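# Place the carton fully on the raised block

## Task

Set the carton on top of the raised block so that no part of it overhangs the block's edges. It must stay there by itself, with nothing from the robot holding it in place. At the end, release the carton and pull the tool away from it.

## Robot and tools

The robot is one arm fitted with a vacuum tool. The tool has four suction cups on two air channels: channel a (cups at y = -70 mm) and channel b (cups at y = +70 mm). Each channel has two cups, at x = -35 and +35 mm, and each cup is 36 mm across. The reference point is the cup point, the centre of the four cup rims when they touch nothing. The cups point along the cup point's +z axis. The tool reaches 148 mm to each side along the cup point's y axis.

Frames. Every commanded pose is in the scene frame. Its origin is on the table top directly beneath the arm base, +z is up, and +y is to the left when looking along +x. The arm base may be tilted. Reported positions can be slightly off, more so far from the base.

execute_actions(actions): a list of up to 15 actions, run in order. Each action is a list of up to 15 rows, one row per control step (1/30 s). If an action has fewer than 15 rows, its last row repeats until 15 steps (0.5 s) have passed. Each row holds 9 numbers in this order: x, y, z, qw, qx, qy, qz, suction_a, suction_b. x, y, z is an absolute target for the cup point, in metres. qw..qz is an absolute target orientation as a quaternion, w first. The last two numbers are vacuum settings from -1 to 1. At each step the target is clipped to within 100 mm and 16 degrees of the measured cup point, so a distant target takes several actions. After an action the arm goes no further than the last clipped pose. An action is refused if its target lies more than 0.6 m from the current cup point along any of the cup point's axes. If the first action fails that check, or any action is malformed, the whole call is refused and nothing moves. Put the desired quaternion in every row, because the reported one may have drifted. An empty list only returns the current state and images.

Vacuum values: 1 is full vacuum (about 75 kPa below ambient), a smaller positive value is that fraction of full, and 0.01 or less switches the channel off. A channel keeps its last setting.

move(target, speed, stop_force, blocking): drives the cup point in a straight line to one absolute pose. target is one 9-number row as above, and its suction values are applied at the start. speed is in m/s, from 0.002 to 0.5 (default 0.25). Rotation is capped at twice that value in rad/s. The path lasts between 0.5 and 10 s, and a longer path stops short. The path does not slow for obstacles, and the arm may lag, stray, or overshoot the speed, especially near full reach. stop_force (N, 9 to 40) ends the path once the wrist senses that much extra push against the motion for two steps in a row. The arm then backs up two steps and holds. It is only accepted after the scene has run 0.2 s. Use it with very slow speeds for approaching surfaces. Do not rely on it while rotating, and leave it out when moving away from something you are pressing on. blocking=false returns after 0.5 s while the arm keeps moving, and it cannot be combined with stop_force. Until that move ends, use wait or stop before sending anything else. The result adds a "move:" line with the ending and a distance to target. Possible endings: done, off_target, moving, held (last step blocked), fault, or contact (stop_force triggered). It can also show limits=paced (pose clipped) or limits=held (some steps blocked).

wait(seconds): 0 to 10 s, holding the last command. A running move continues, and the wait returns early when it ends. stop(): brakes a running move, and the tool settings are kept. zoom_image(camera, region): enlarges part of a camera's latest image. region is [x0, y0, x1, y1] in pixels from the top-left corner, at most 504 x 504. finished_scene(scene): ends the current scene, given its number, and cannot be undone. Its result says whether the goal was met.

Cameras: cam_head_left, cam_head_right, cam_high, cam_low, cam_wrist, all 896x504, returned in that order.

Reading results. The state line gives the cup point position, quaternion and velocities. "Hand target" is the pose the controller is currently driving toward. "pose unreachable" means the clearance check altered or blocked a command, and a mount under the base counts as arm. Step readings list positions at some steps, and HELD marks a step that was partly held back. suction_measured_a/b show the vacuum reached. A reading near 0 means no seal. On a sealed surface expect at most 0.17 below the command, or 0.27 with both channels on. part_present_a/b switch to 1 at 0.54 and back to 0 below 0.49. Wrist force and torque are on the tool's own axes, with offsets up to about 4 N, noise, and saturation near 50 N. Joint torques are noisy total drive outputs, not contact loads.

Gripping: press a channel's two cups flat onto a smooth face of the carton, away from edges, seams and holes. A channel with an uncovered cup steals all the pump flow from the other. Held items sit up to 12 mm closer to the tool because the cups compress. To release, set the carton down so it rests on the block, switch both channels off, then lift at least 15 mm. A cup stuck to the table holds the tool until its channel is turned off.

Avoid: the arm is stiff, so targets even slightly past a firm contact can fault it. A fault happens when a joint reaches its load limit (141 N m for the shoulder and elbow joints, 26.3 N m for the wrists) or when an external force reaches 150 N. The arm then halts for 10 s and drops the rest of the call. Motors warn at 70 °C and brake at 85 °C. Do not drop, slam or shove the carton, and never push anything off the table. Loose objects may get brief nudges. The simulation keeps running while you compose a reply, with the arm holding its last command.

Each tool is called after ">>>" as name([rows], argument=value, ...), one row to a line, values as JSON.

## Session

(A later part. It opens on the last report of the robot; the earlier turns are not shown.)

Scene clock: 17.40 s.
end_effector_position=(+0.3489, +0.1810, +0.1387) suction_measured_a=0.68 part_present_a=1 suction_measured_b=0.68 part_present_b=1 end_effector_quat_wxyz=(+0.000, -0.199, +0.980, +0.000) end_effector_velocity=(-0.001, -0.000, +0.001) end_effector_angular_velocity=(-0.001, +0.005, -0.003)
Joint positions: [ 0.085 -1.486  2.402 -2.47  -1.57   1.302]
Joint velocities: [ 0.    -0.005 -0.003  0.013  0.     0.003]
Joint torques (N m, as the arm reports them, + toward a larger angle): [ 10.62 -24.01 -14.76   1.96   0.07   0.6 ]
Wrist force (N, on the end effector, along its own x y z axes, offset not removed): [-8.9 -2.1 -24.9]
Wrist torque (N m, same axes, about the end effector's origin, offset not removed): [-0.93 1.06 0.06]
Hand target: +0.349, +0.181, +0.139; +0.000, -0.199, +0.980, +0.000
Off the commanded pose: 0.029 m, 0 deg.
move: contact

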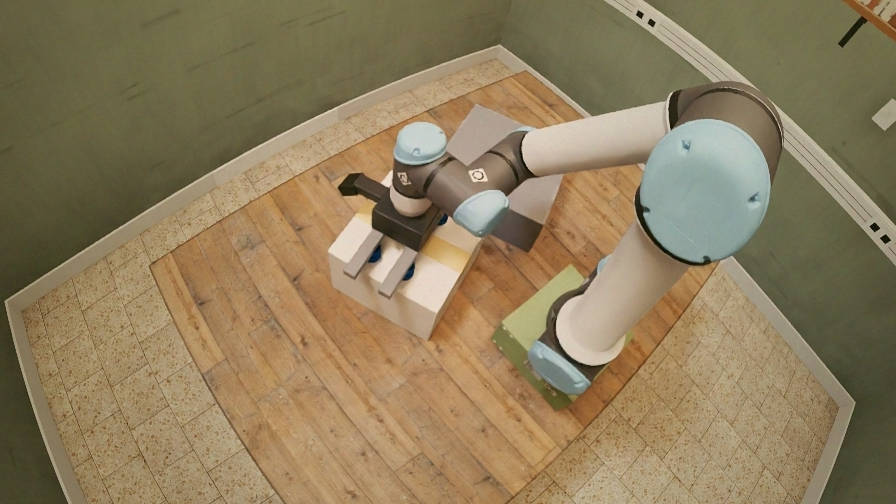

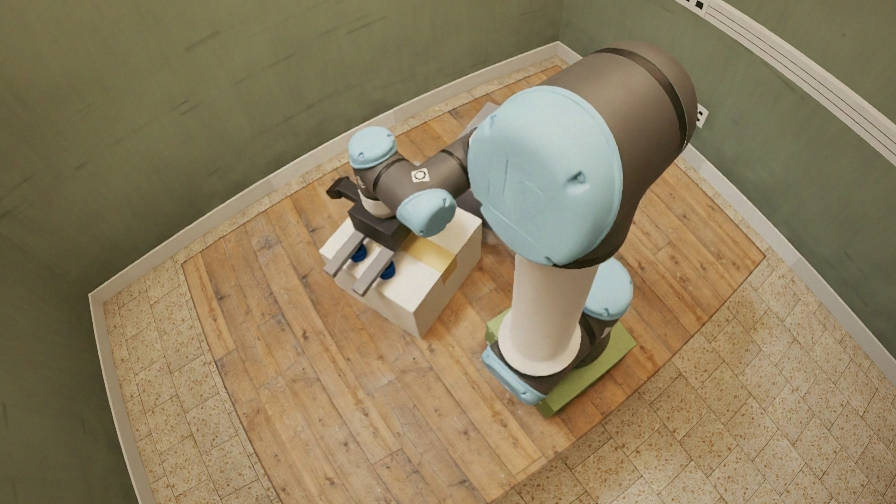

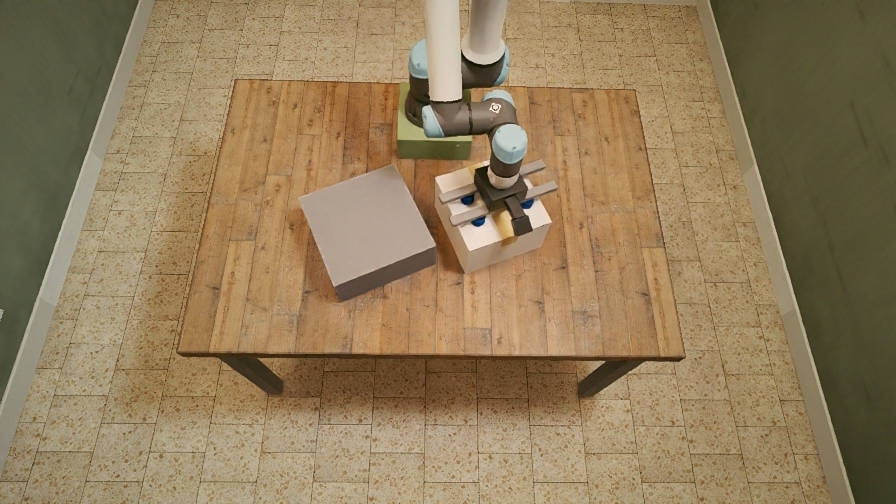

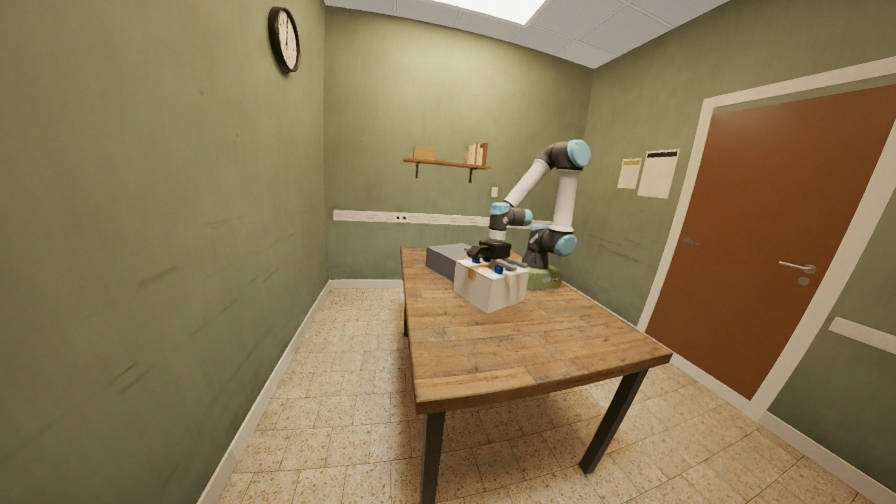

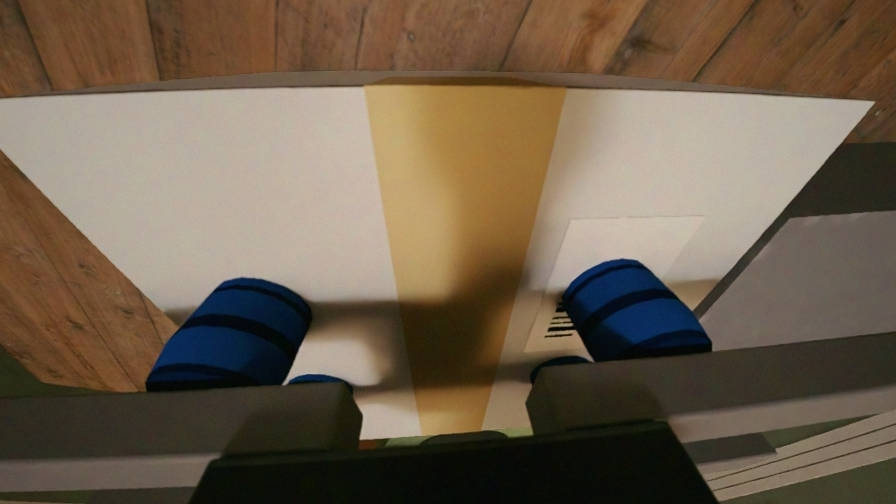

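>>> move(target=[0.349,0.181,0.29,0,-0.199,0.98,0,1,1], speed=0.12)

>>> move(target=[0.37,-0.155,0.29,0,-0.199,0.98,0,1,1], speed=0.15)

>>> zoom_image(camera="cam_high", region=[250,100,530,320])

>>> zoom_image(camera="cam_low", region=[380,180,600,320])

Scene clock: 22.03 s.
end_effector_position=(+0.3490, +0.1810, +0.2900) suction_measured_a=0.69 part_present_a=1 suction_measured_b=0.69 part_present_b=1 end_effector_quat_wxyz=(+0.000, -0.199, +0.980, -0.000) end_effector_velocity=(+0.000, +0.000, +0.003) end_effector_angular_velocity=(+0.000, -0.001, -0.000)
Joint positions: [ 0.085 -1.769  2.17  -1.955 -1.57   1.302]
Joint velocities: [-0.    -0.003 -0.006  0.007  0.     0.   ]
Joint torques (N m, as the arm reports them, + toward a larger angle): [-10.56 -34.25 -46.8   -3.73  -2.26  -2.03]
Wrist force (N, on the end effector, along its own x y z axes, offset not removed): [0.2 4.0 24.1]
Wrist torque (N m, same axes, about the end effector's origin, offset not removed): [0.52 -0.64 -0.01]
Hand target: +0.349, +0.181, +0.290; +0.000, -0.199, +0.980, -0.000
Off the commanded pose: 0.000 m, 0 deg.
move: done

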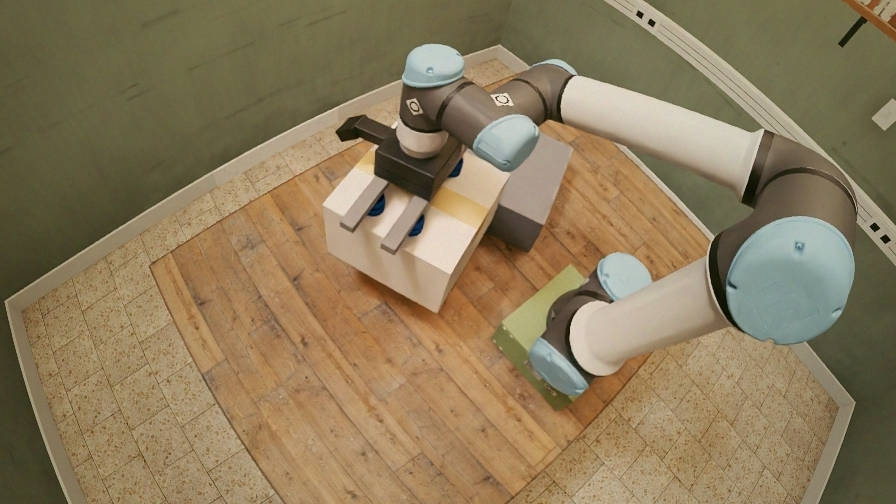

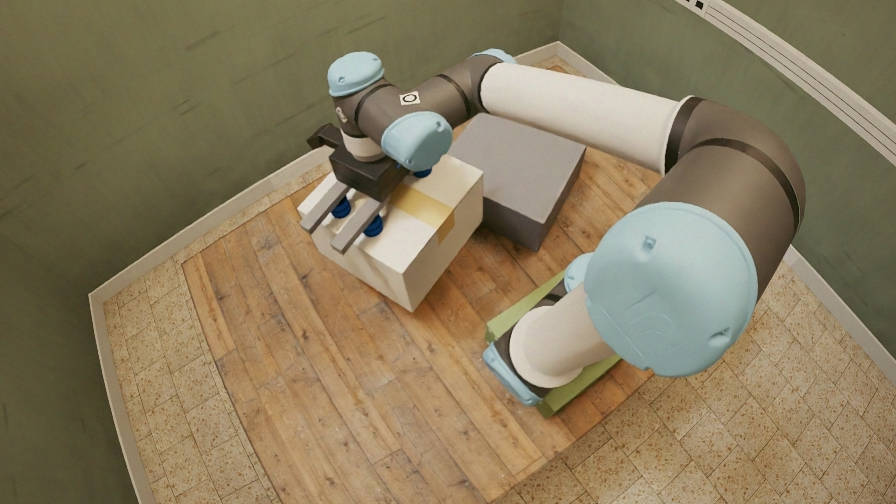

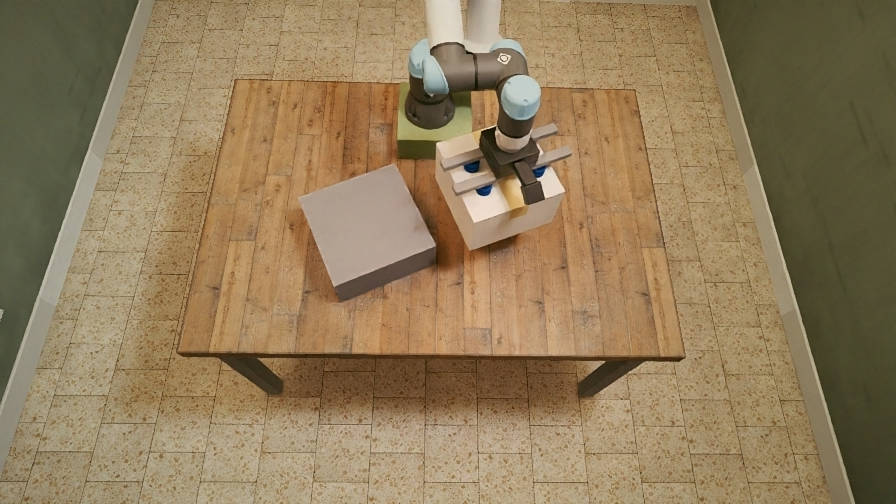

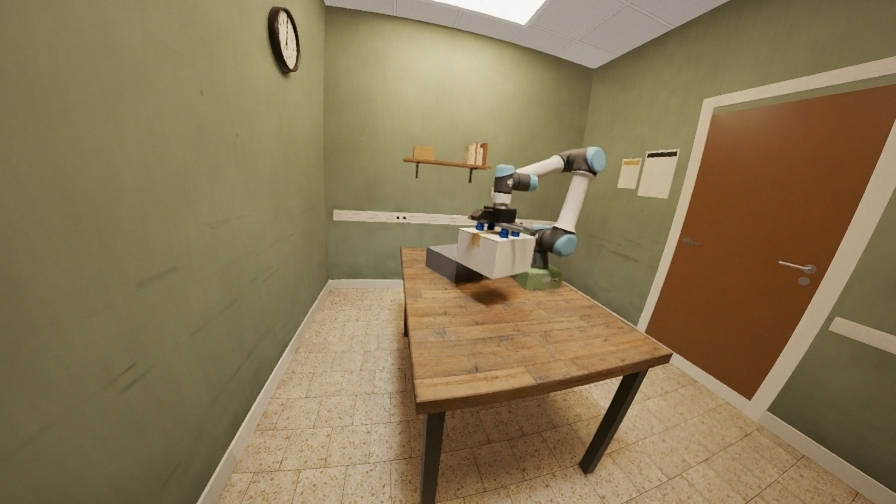

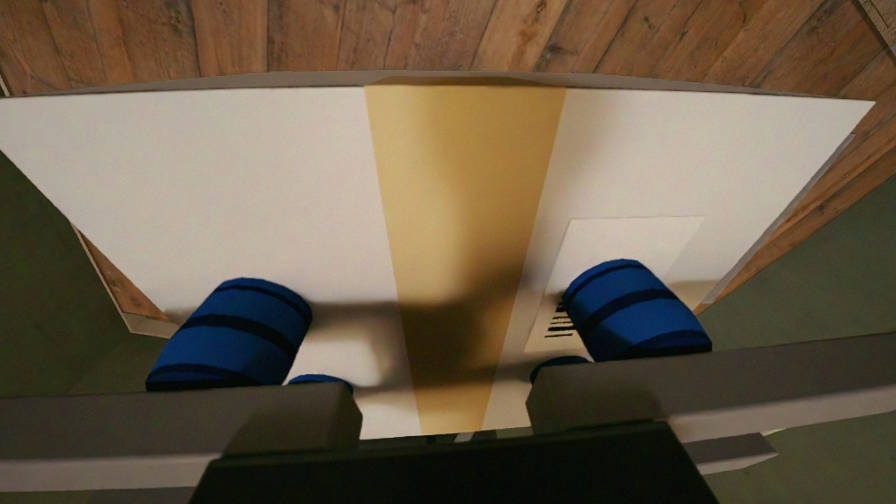

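Scene clock: 24.80 s.
end_effector_position=(+0.3699, -0.1552, +0.2900) suction_measured_a=0.69 part_present_a=1 suction_measured_b=0.69 part_present_b=1 end_effector_quat_wxyz=(+0.000, -0.199, +0.980, +0.000) end_effector_velocity=(+0.000, -0.002, -0.000) end_effector_angular_velocity=(+0.001, +0.000, +0.000)
Joint positions: [-0.769 -1.747  2.154 -1.966 -1.583  0.448]
Joint velocities: [-0.003  0.003 -0.002 -0.001  0.    -0.003]
Joint torques (N m, as the arm reports them, + toward a larger angle): [-11.32 -14.81 -47.02  -7.96   1.75  -2.  ]
Wrist force (N, on the end effector, along its own x y z axes, offset not removed): [1.3 2.0 26.5]
Wrist torque (N m, same axes, about the end effector's origin, offset not removed): [0.31 -0.81 0.03]
Hand target: +0.370, -0.155, +0.290; +0.000, -0.199, +0.980, +0.000
Off the commanded pose: 0.000 m, 0 deg.
move: done

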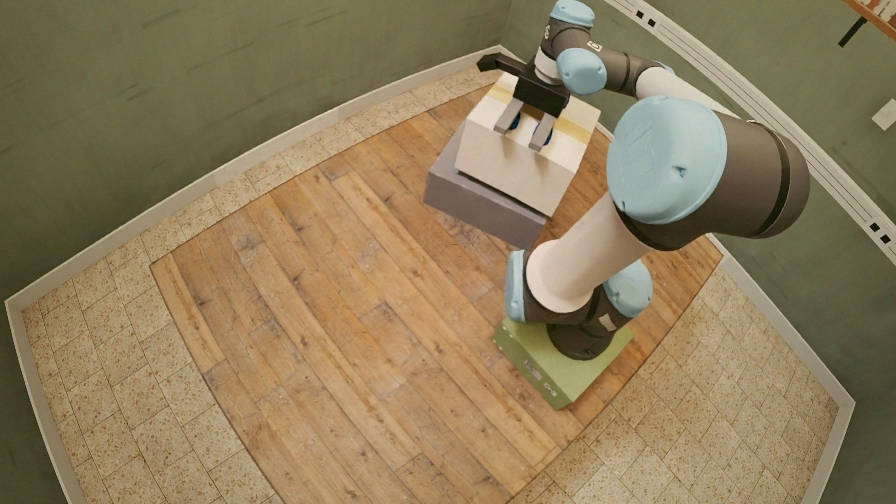

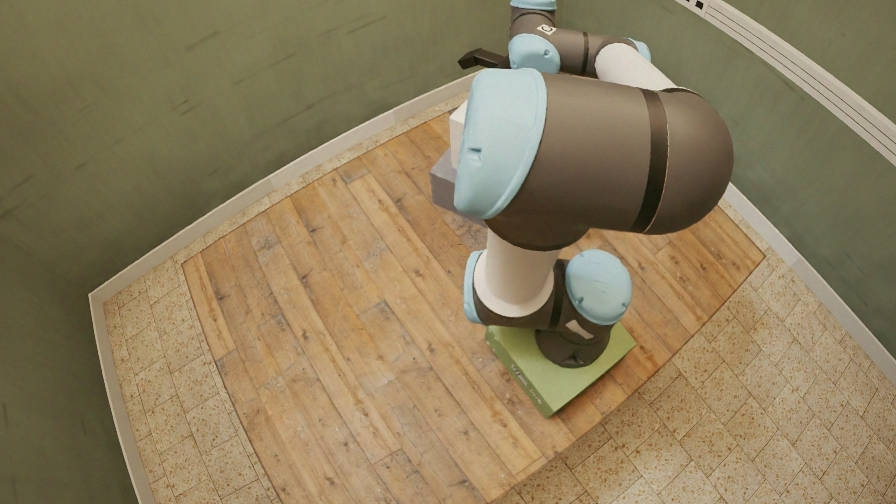

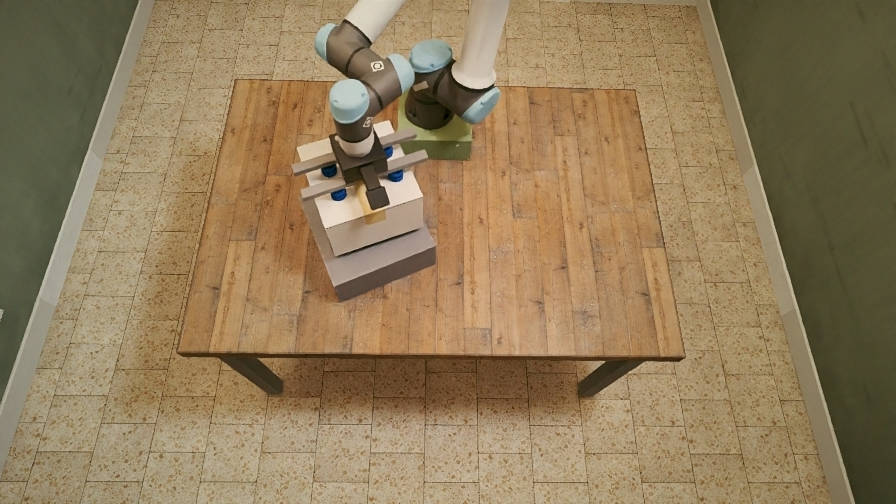

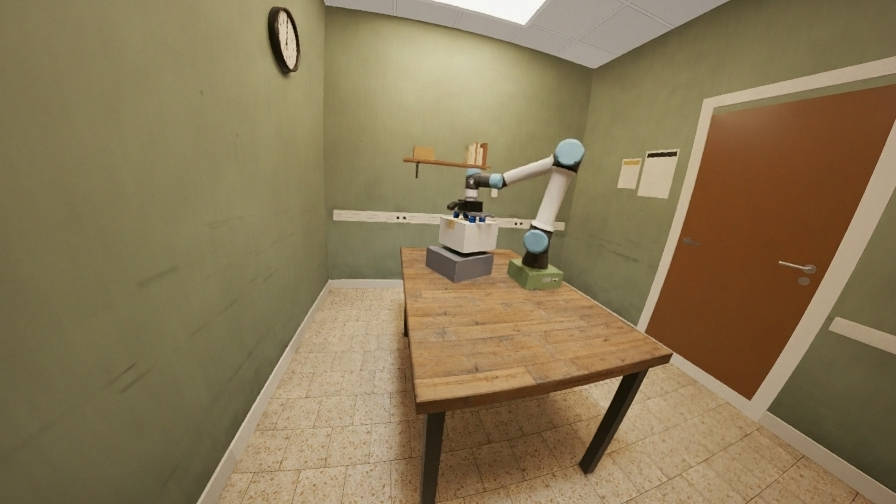

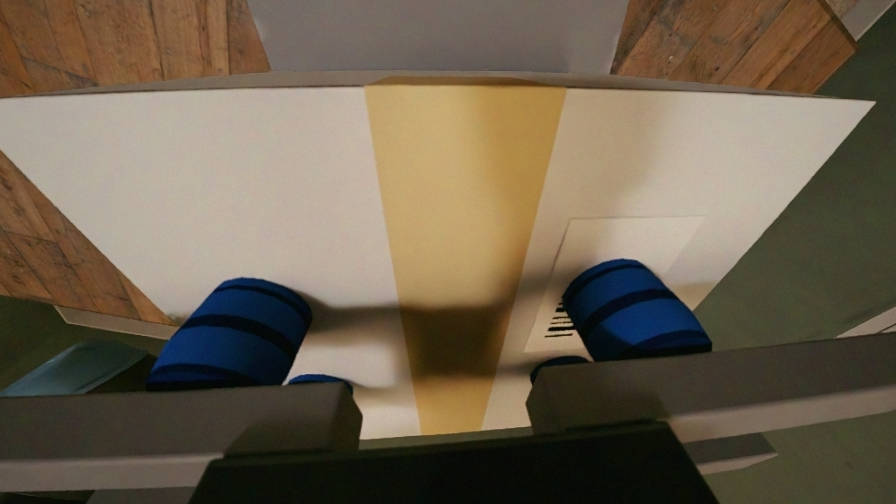

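Region (250, 100, 530, 320) of cam_high's 896x504 image, scaled by 1.800, with more detail than that image has; it fills the top 396 rows of this view, and the rest is white.

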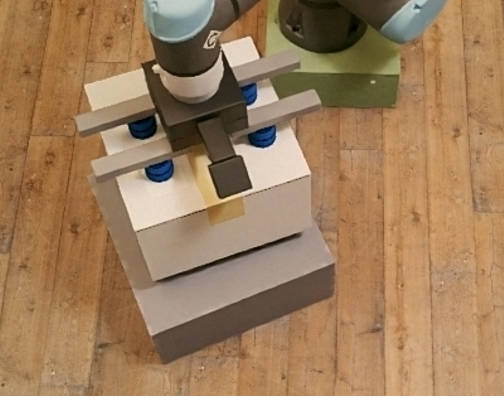

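Region (380, 180, 600, 320) of cam_low's 896x504 image, scaled by 2.291, with more detail than that image has; it fills the top 321 rows of this view, and the rest is white.

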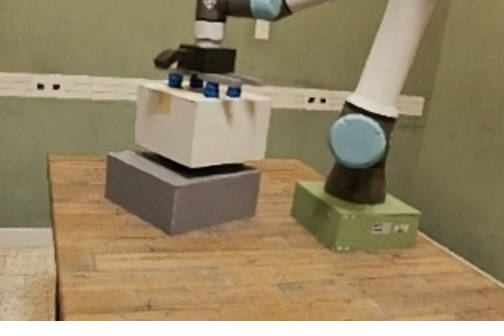

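>>> move(target=[0.37,-0.155,0.262,0,-0.199,0.98,0,1,1], speed=0.04)

>>> zoom_image(camera="cam_high", region=[250,100,530,320])

>>> zoom_image(camera="cam_low", region=[400,200,540,300])

>>> zoom_image(camera="cam_head_left", region=[400,50,640,270])

Scene clock: 26.70 s.
end_effector_position=(+0.3700, -0.1550, +0.2621) suction_measured_a=0.69 part_present_a=1 suction_measured_b=0.69 part_present_b=1 end_effector_quat_wxyz=(-0.000, -0.199, +0.980, +0.000) end_effector_velocity=(+0.000, +0.000, -0.002) end_effector_angular_velocity=(+0.000, +0.000, -0.000)
Joint positions: [-0.769 -1.714  2.206 -2.051 -1.583  0.448]
Joint velocities: [ 0.001  0.003  0.003 -0.005  0.     0.001]
Joint torques (N m, as the arm reports them, + toward a larger angle): [ 14.96 -16.18 -29.21  -8.28  -2.71   1.86]
Wrist force (N, on the end effector, along its own x y z axes, offset not removed): [-4.0 -0.8 25.0]
Wrist torque (N m, same axes, about the end effector's origin, offset not removed): [-0.03 0.04 -0.09]
Hand target: +0.370, -0.155, +0.262; -0.000, -0.199, +0.980, +0.000
Off the commanded pose: 0.000 m, 0 deg.
move: done

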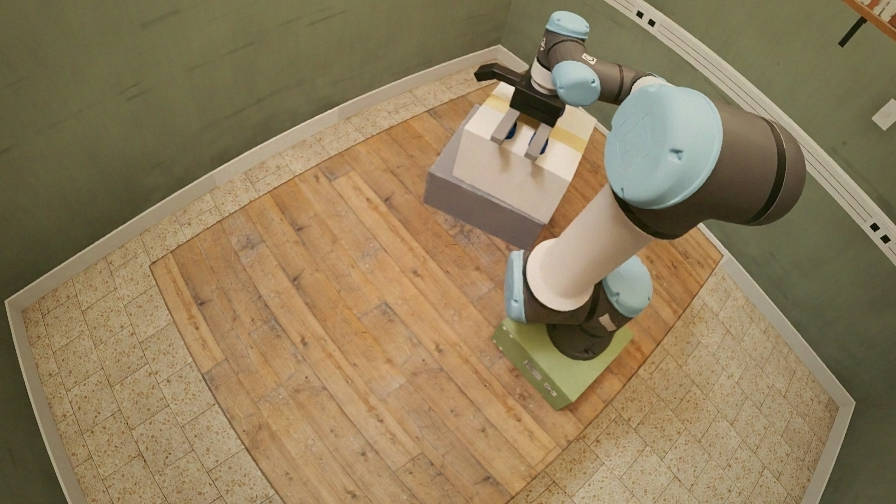

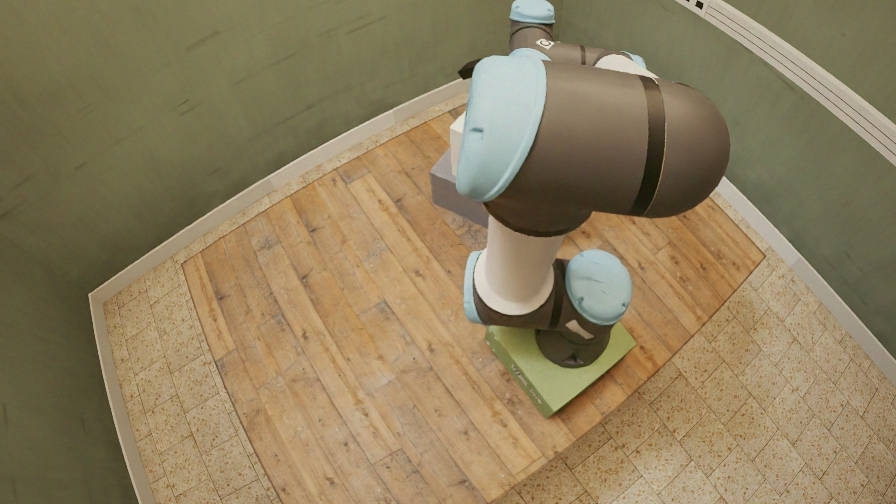

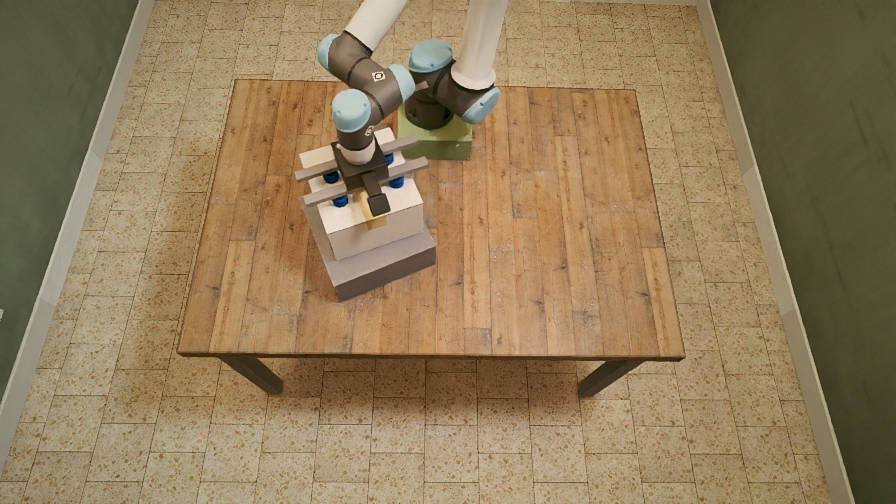

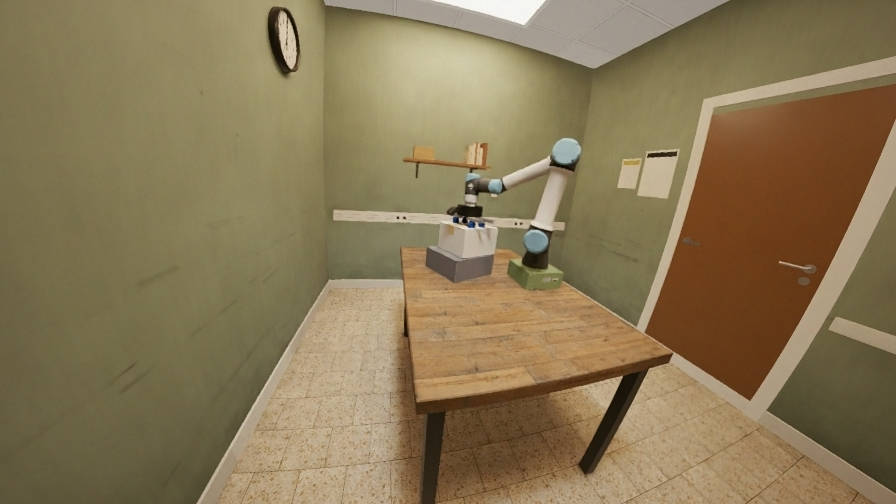

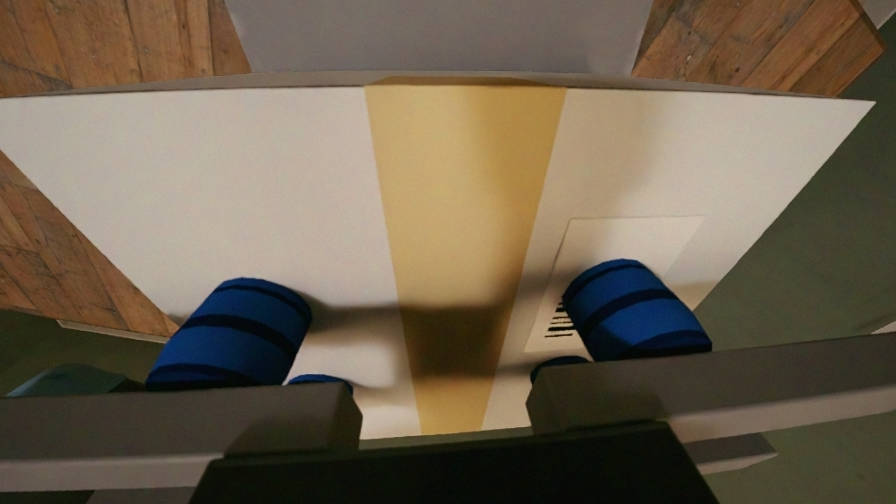

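Region (250, 100, 530, 320) of cam_high's 896x504 image, scaled by 1.800, with more detail than that image has; it fills the top 396 rows of this view, and the rest is white.

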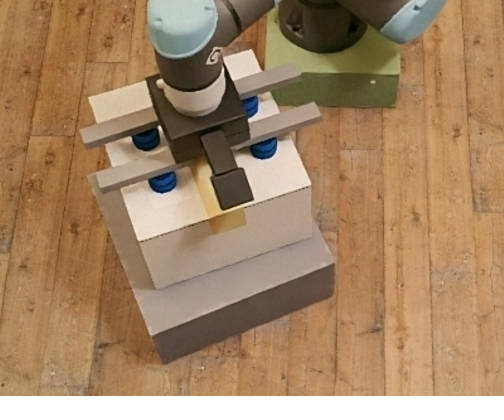

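Region (400, 200, 540, 300) of cam_low's 896x504 image, scaled by 3.600, with more detail than that image has; it fills the top 360 rows of this view, and the rest is white.

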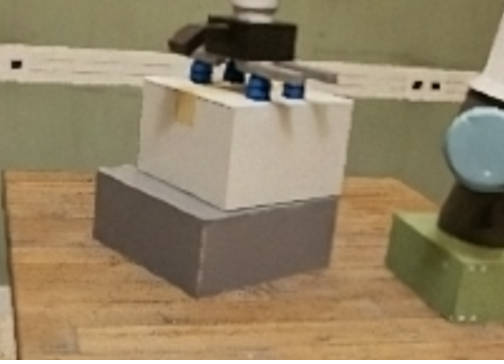

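Region (400, 50, 640, 270) of cam_head_left's 896x504 image, scaled by 2.100, with more detail than that image has; it fills the top 462 rows of this view, and the rest is white.

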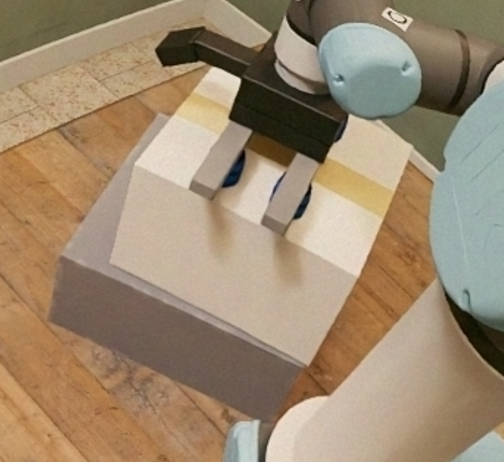

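>>> move(target=[0.40,-0.141,0.262,0,-0.225,0.974,0,1,1], speed=0.04)

>>> zoom_image(camera="cam_high", region=[250,100,530,320])

>>> zoom_image(camera="cam_low", region=[400,200,540,300])

>>> zoom_image(camera="cam_head_left", region=[400,50,640,270])

Scene clock: 30.90 s.
end_effector_position=(+0.3999, -0.1410, +0.2620) suction_measured_a=0.69 part_present_a=1 suction_measured_b=0.69 part_present_b=1 end_effector_quat_wxyz=(-0.000, -0.225, +0.974, -0.000) end_effector_velocity=(+0.002, -0.000, +0.001) end_effector_angular_velocity=(-0.001, -0.002, +0.001)
Joint positions: [-0.694 -1.651  2.154 -2.061 -1.582  0.47 ]
Joint velocities: [ 0.003  0.004 -0.005 -0.001  0.     0.002]
Joint torques (N m, as the arm reports them, + toward a larger angle): [ 12.4  -19.95 -45.5   -7.96   1.22   1.74]
Wrist force (N, on the end effector, along its own x y z axes, offset not removed): [-1.9 1.4 27.5]
Wrist torque (N m, same axes, about the end effector's origin, offset not removed): [0.21 -0.55 -0.15]
Hand target: +0.400, -0.141, +0.262; -0.000, -0.225, +0.974, -0.000
Off the commanded pose: 0.000 m, 0 deg.
move: done

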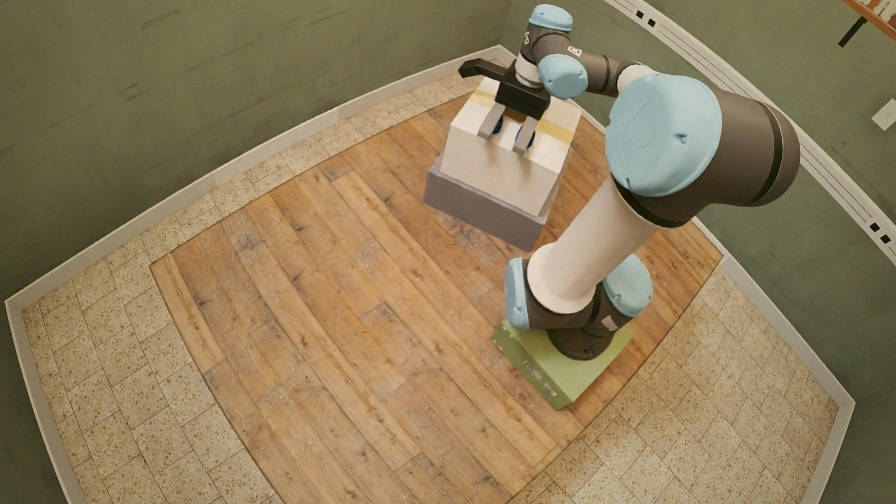

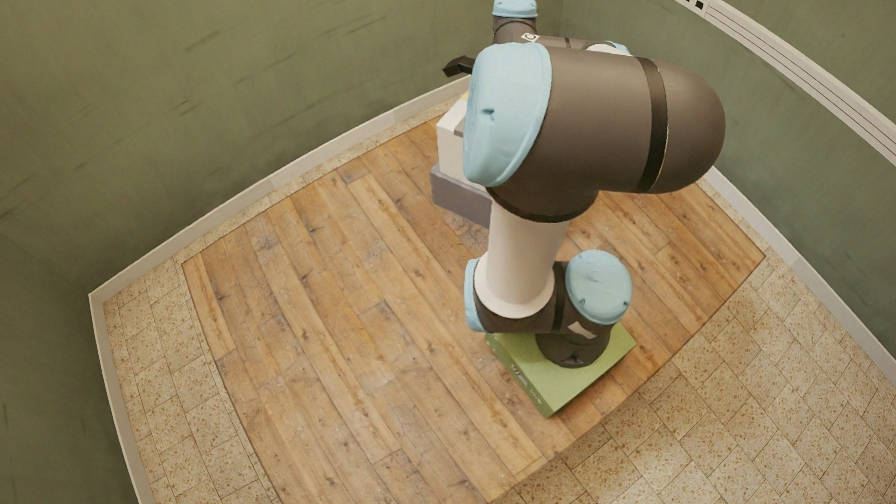

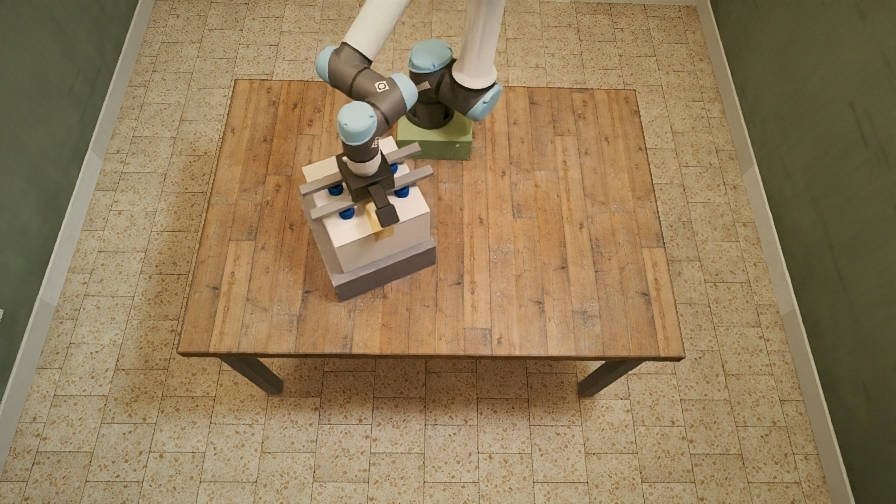

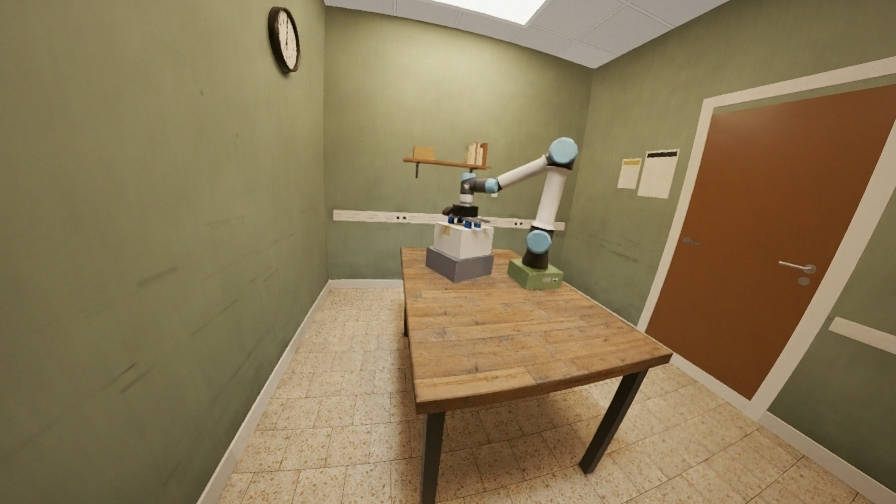

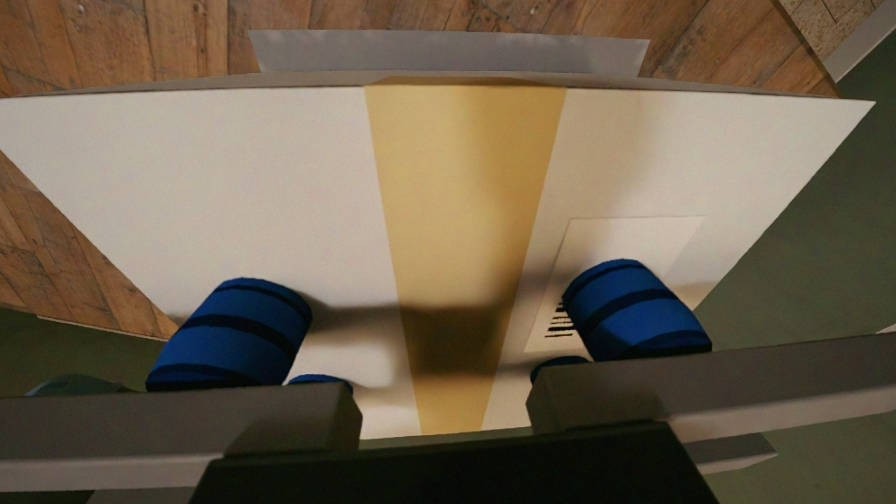

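Region (250, 100, 530, 320) of cam_high's 896x504 image, scaled by 1.800, with more detail than that image has; it fills the top 396 rows of this view, and the rest is white.

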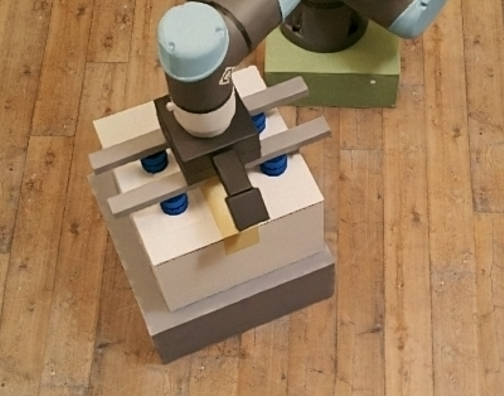

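Region (400, 200, 540, 300) of cam_low's 896x504 image, scaled by 3.600, with more detail than that image has; it fills the top 360 rows of this view, and the rest is white.

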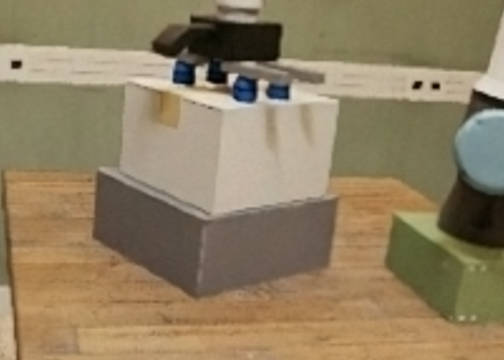

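Region (400, 50, 640, 270) of cam_head_left's 896x504 image, scaled by 2.100, with more detail than that image has; it fills the top 462 rows of this view, and the rest is white.

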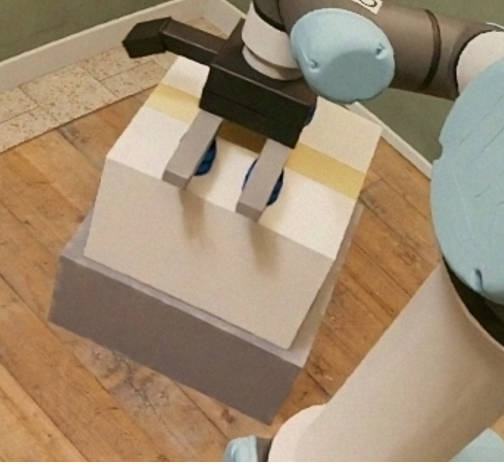

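>>> move(target=[0.40,-0.141,0.22,0,-0.225,0.974,0,1,1], speed=0.008, stop_force=12)

Scene clock: 34.27 s.
end_effector_position=(+0.4000, -0.1410, +0.2592) suction_measured_a=0.69 part_present_a=1 suction_measured_b=0.69 part_present_b=1 end_effector_quat_wxyz=(-0.000, -0.225, +0.974, +0.000) end_effector_velocity=(+0.000, -0.000, +0.002) end_effector_angular_velocity=(+0.001, +0.001, -0.001)
Joint positions: [-0.694 -1.647  2.159 -2.069 -1.582  0.47 ]
Joint velocities: [ 0.    -0.001 -0.005  0.008  0.     0.001]
Joint torques (N m, as the arm reports them, + toward a larger angle): [  4.87 -33.33 -36.03  -0.88  -1.94  -0.15]
Wrist force (N, on the end effector, along its own x y z axes, offset not removed): [-3.9 -2.4 7.0]
Wrist torque (N m, same axes, about the end effector's origin, offset not removed): [0.59 -0.03 0.20]
Hand target: +0.400, -0.141, +0.260; -0.000, -0.225, +0.974, -0.000
Off the commanded pose: 0.039 m, 0 deg.
move: contact

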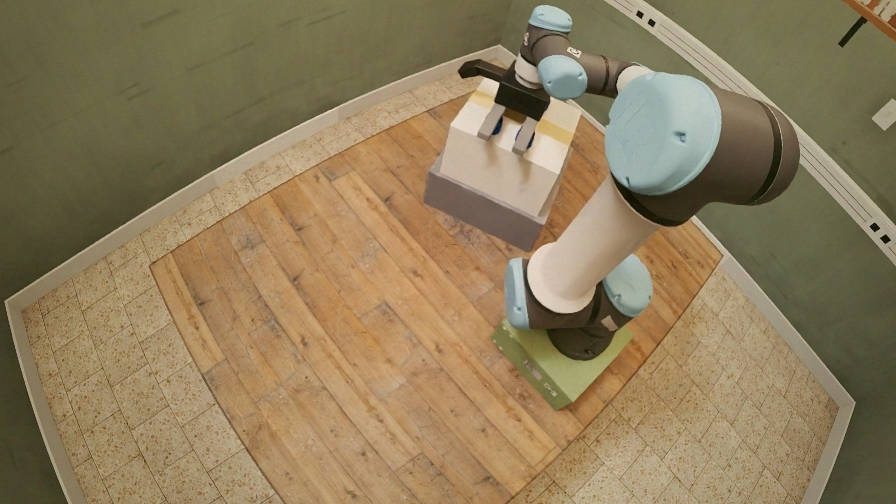

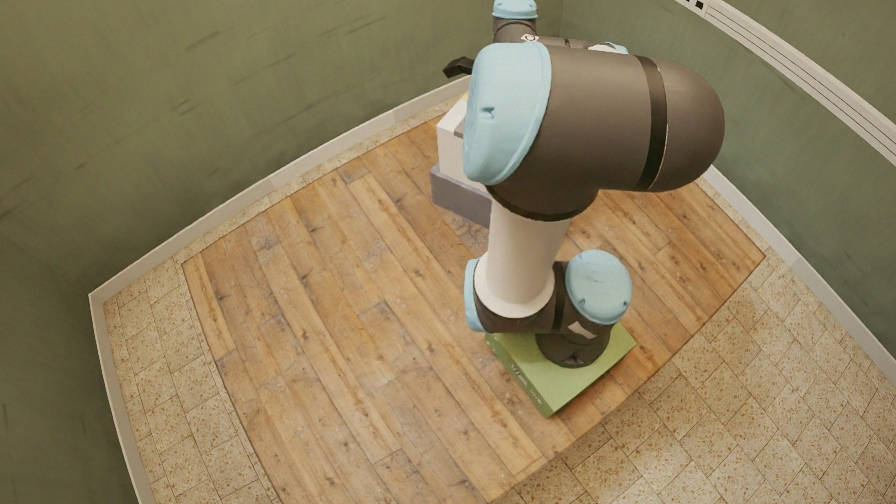

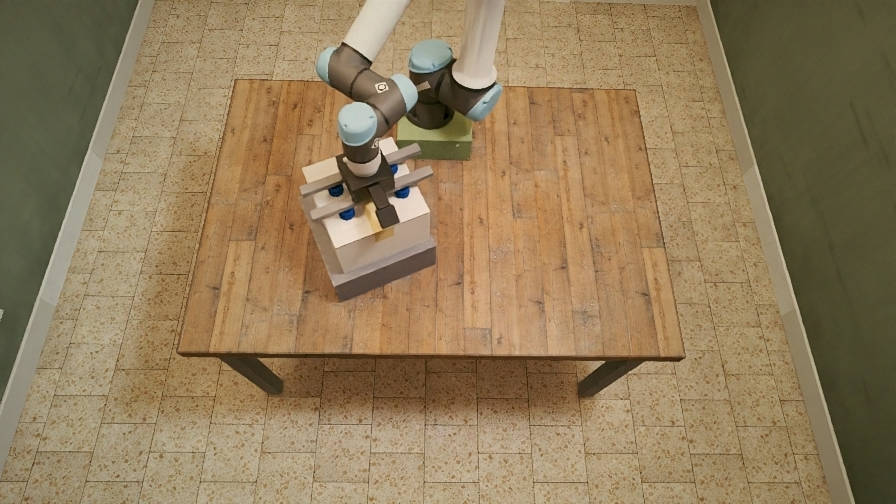

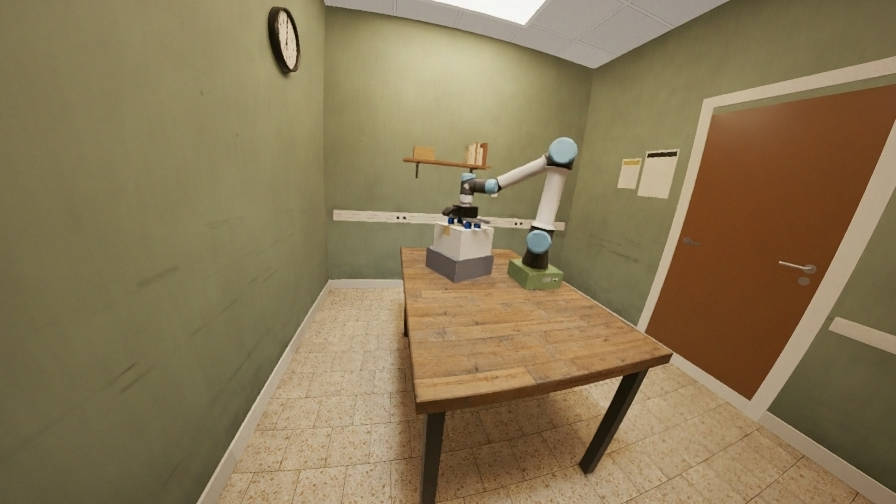

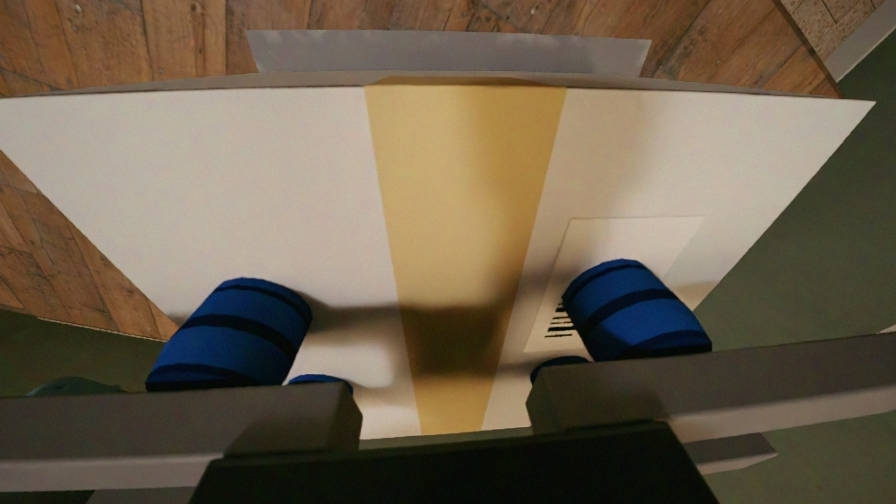

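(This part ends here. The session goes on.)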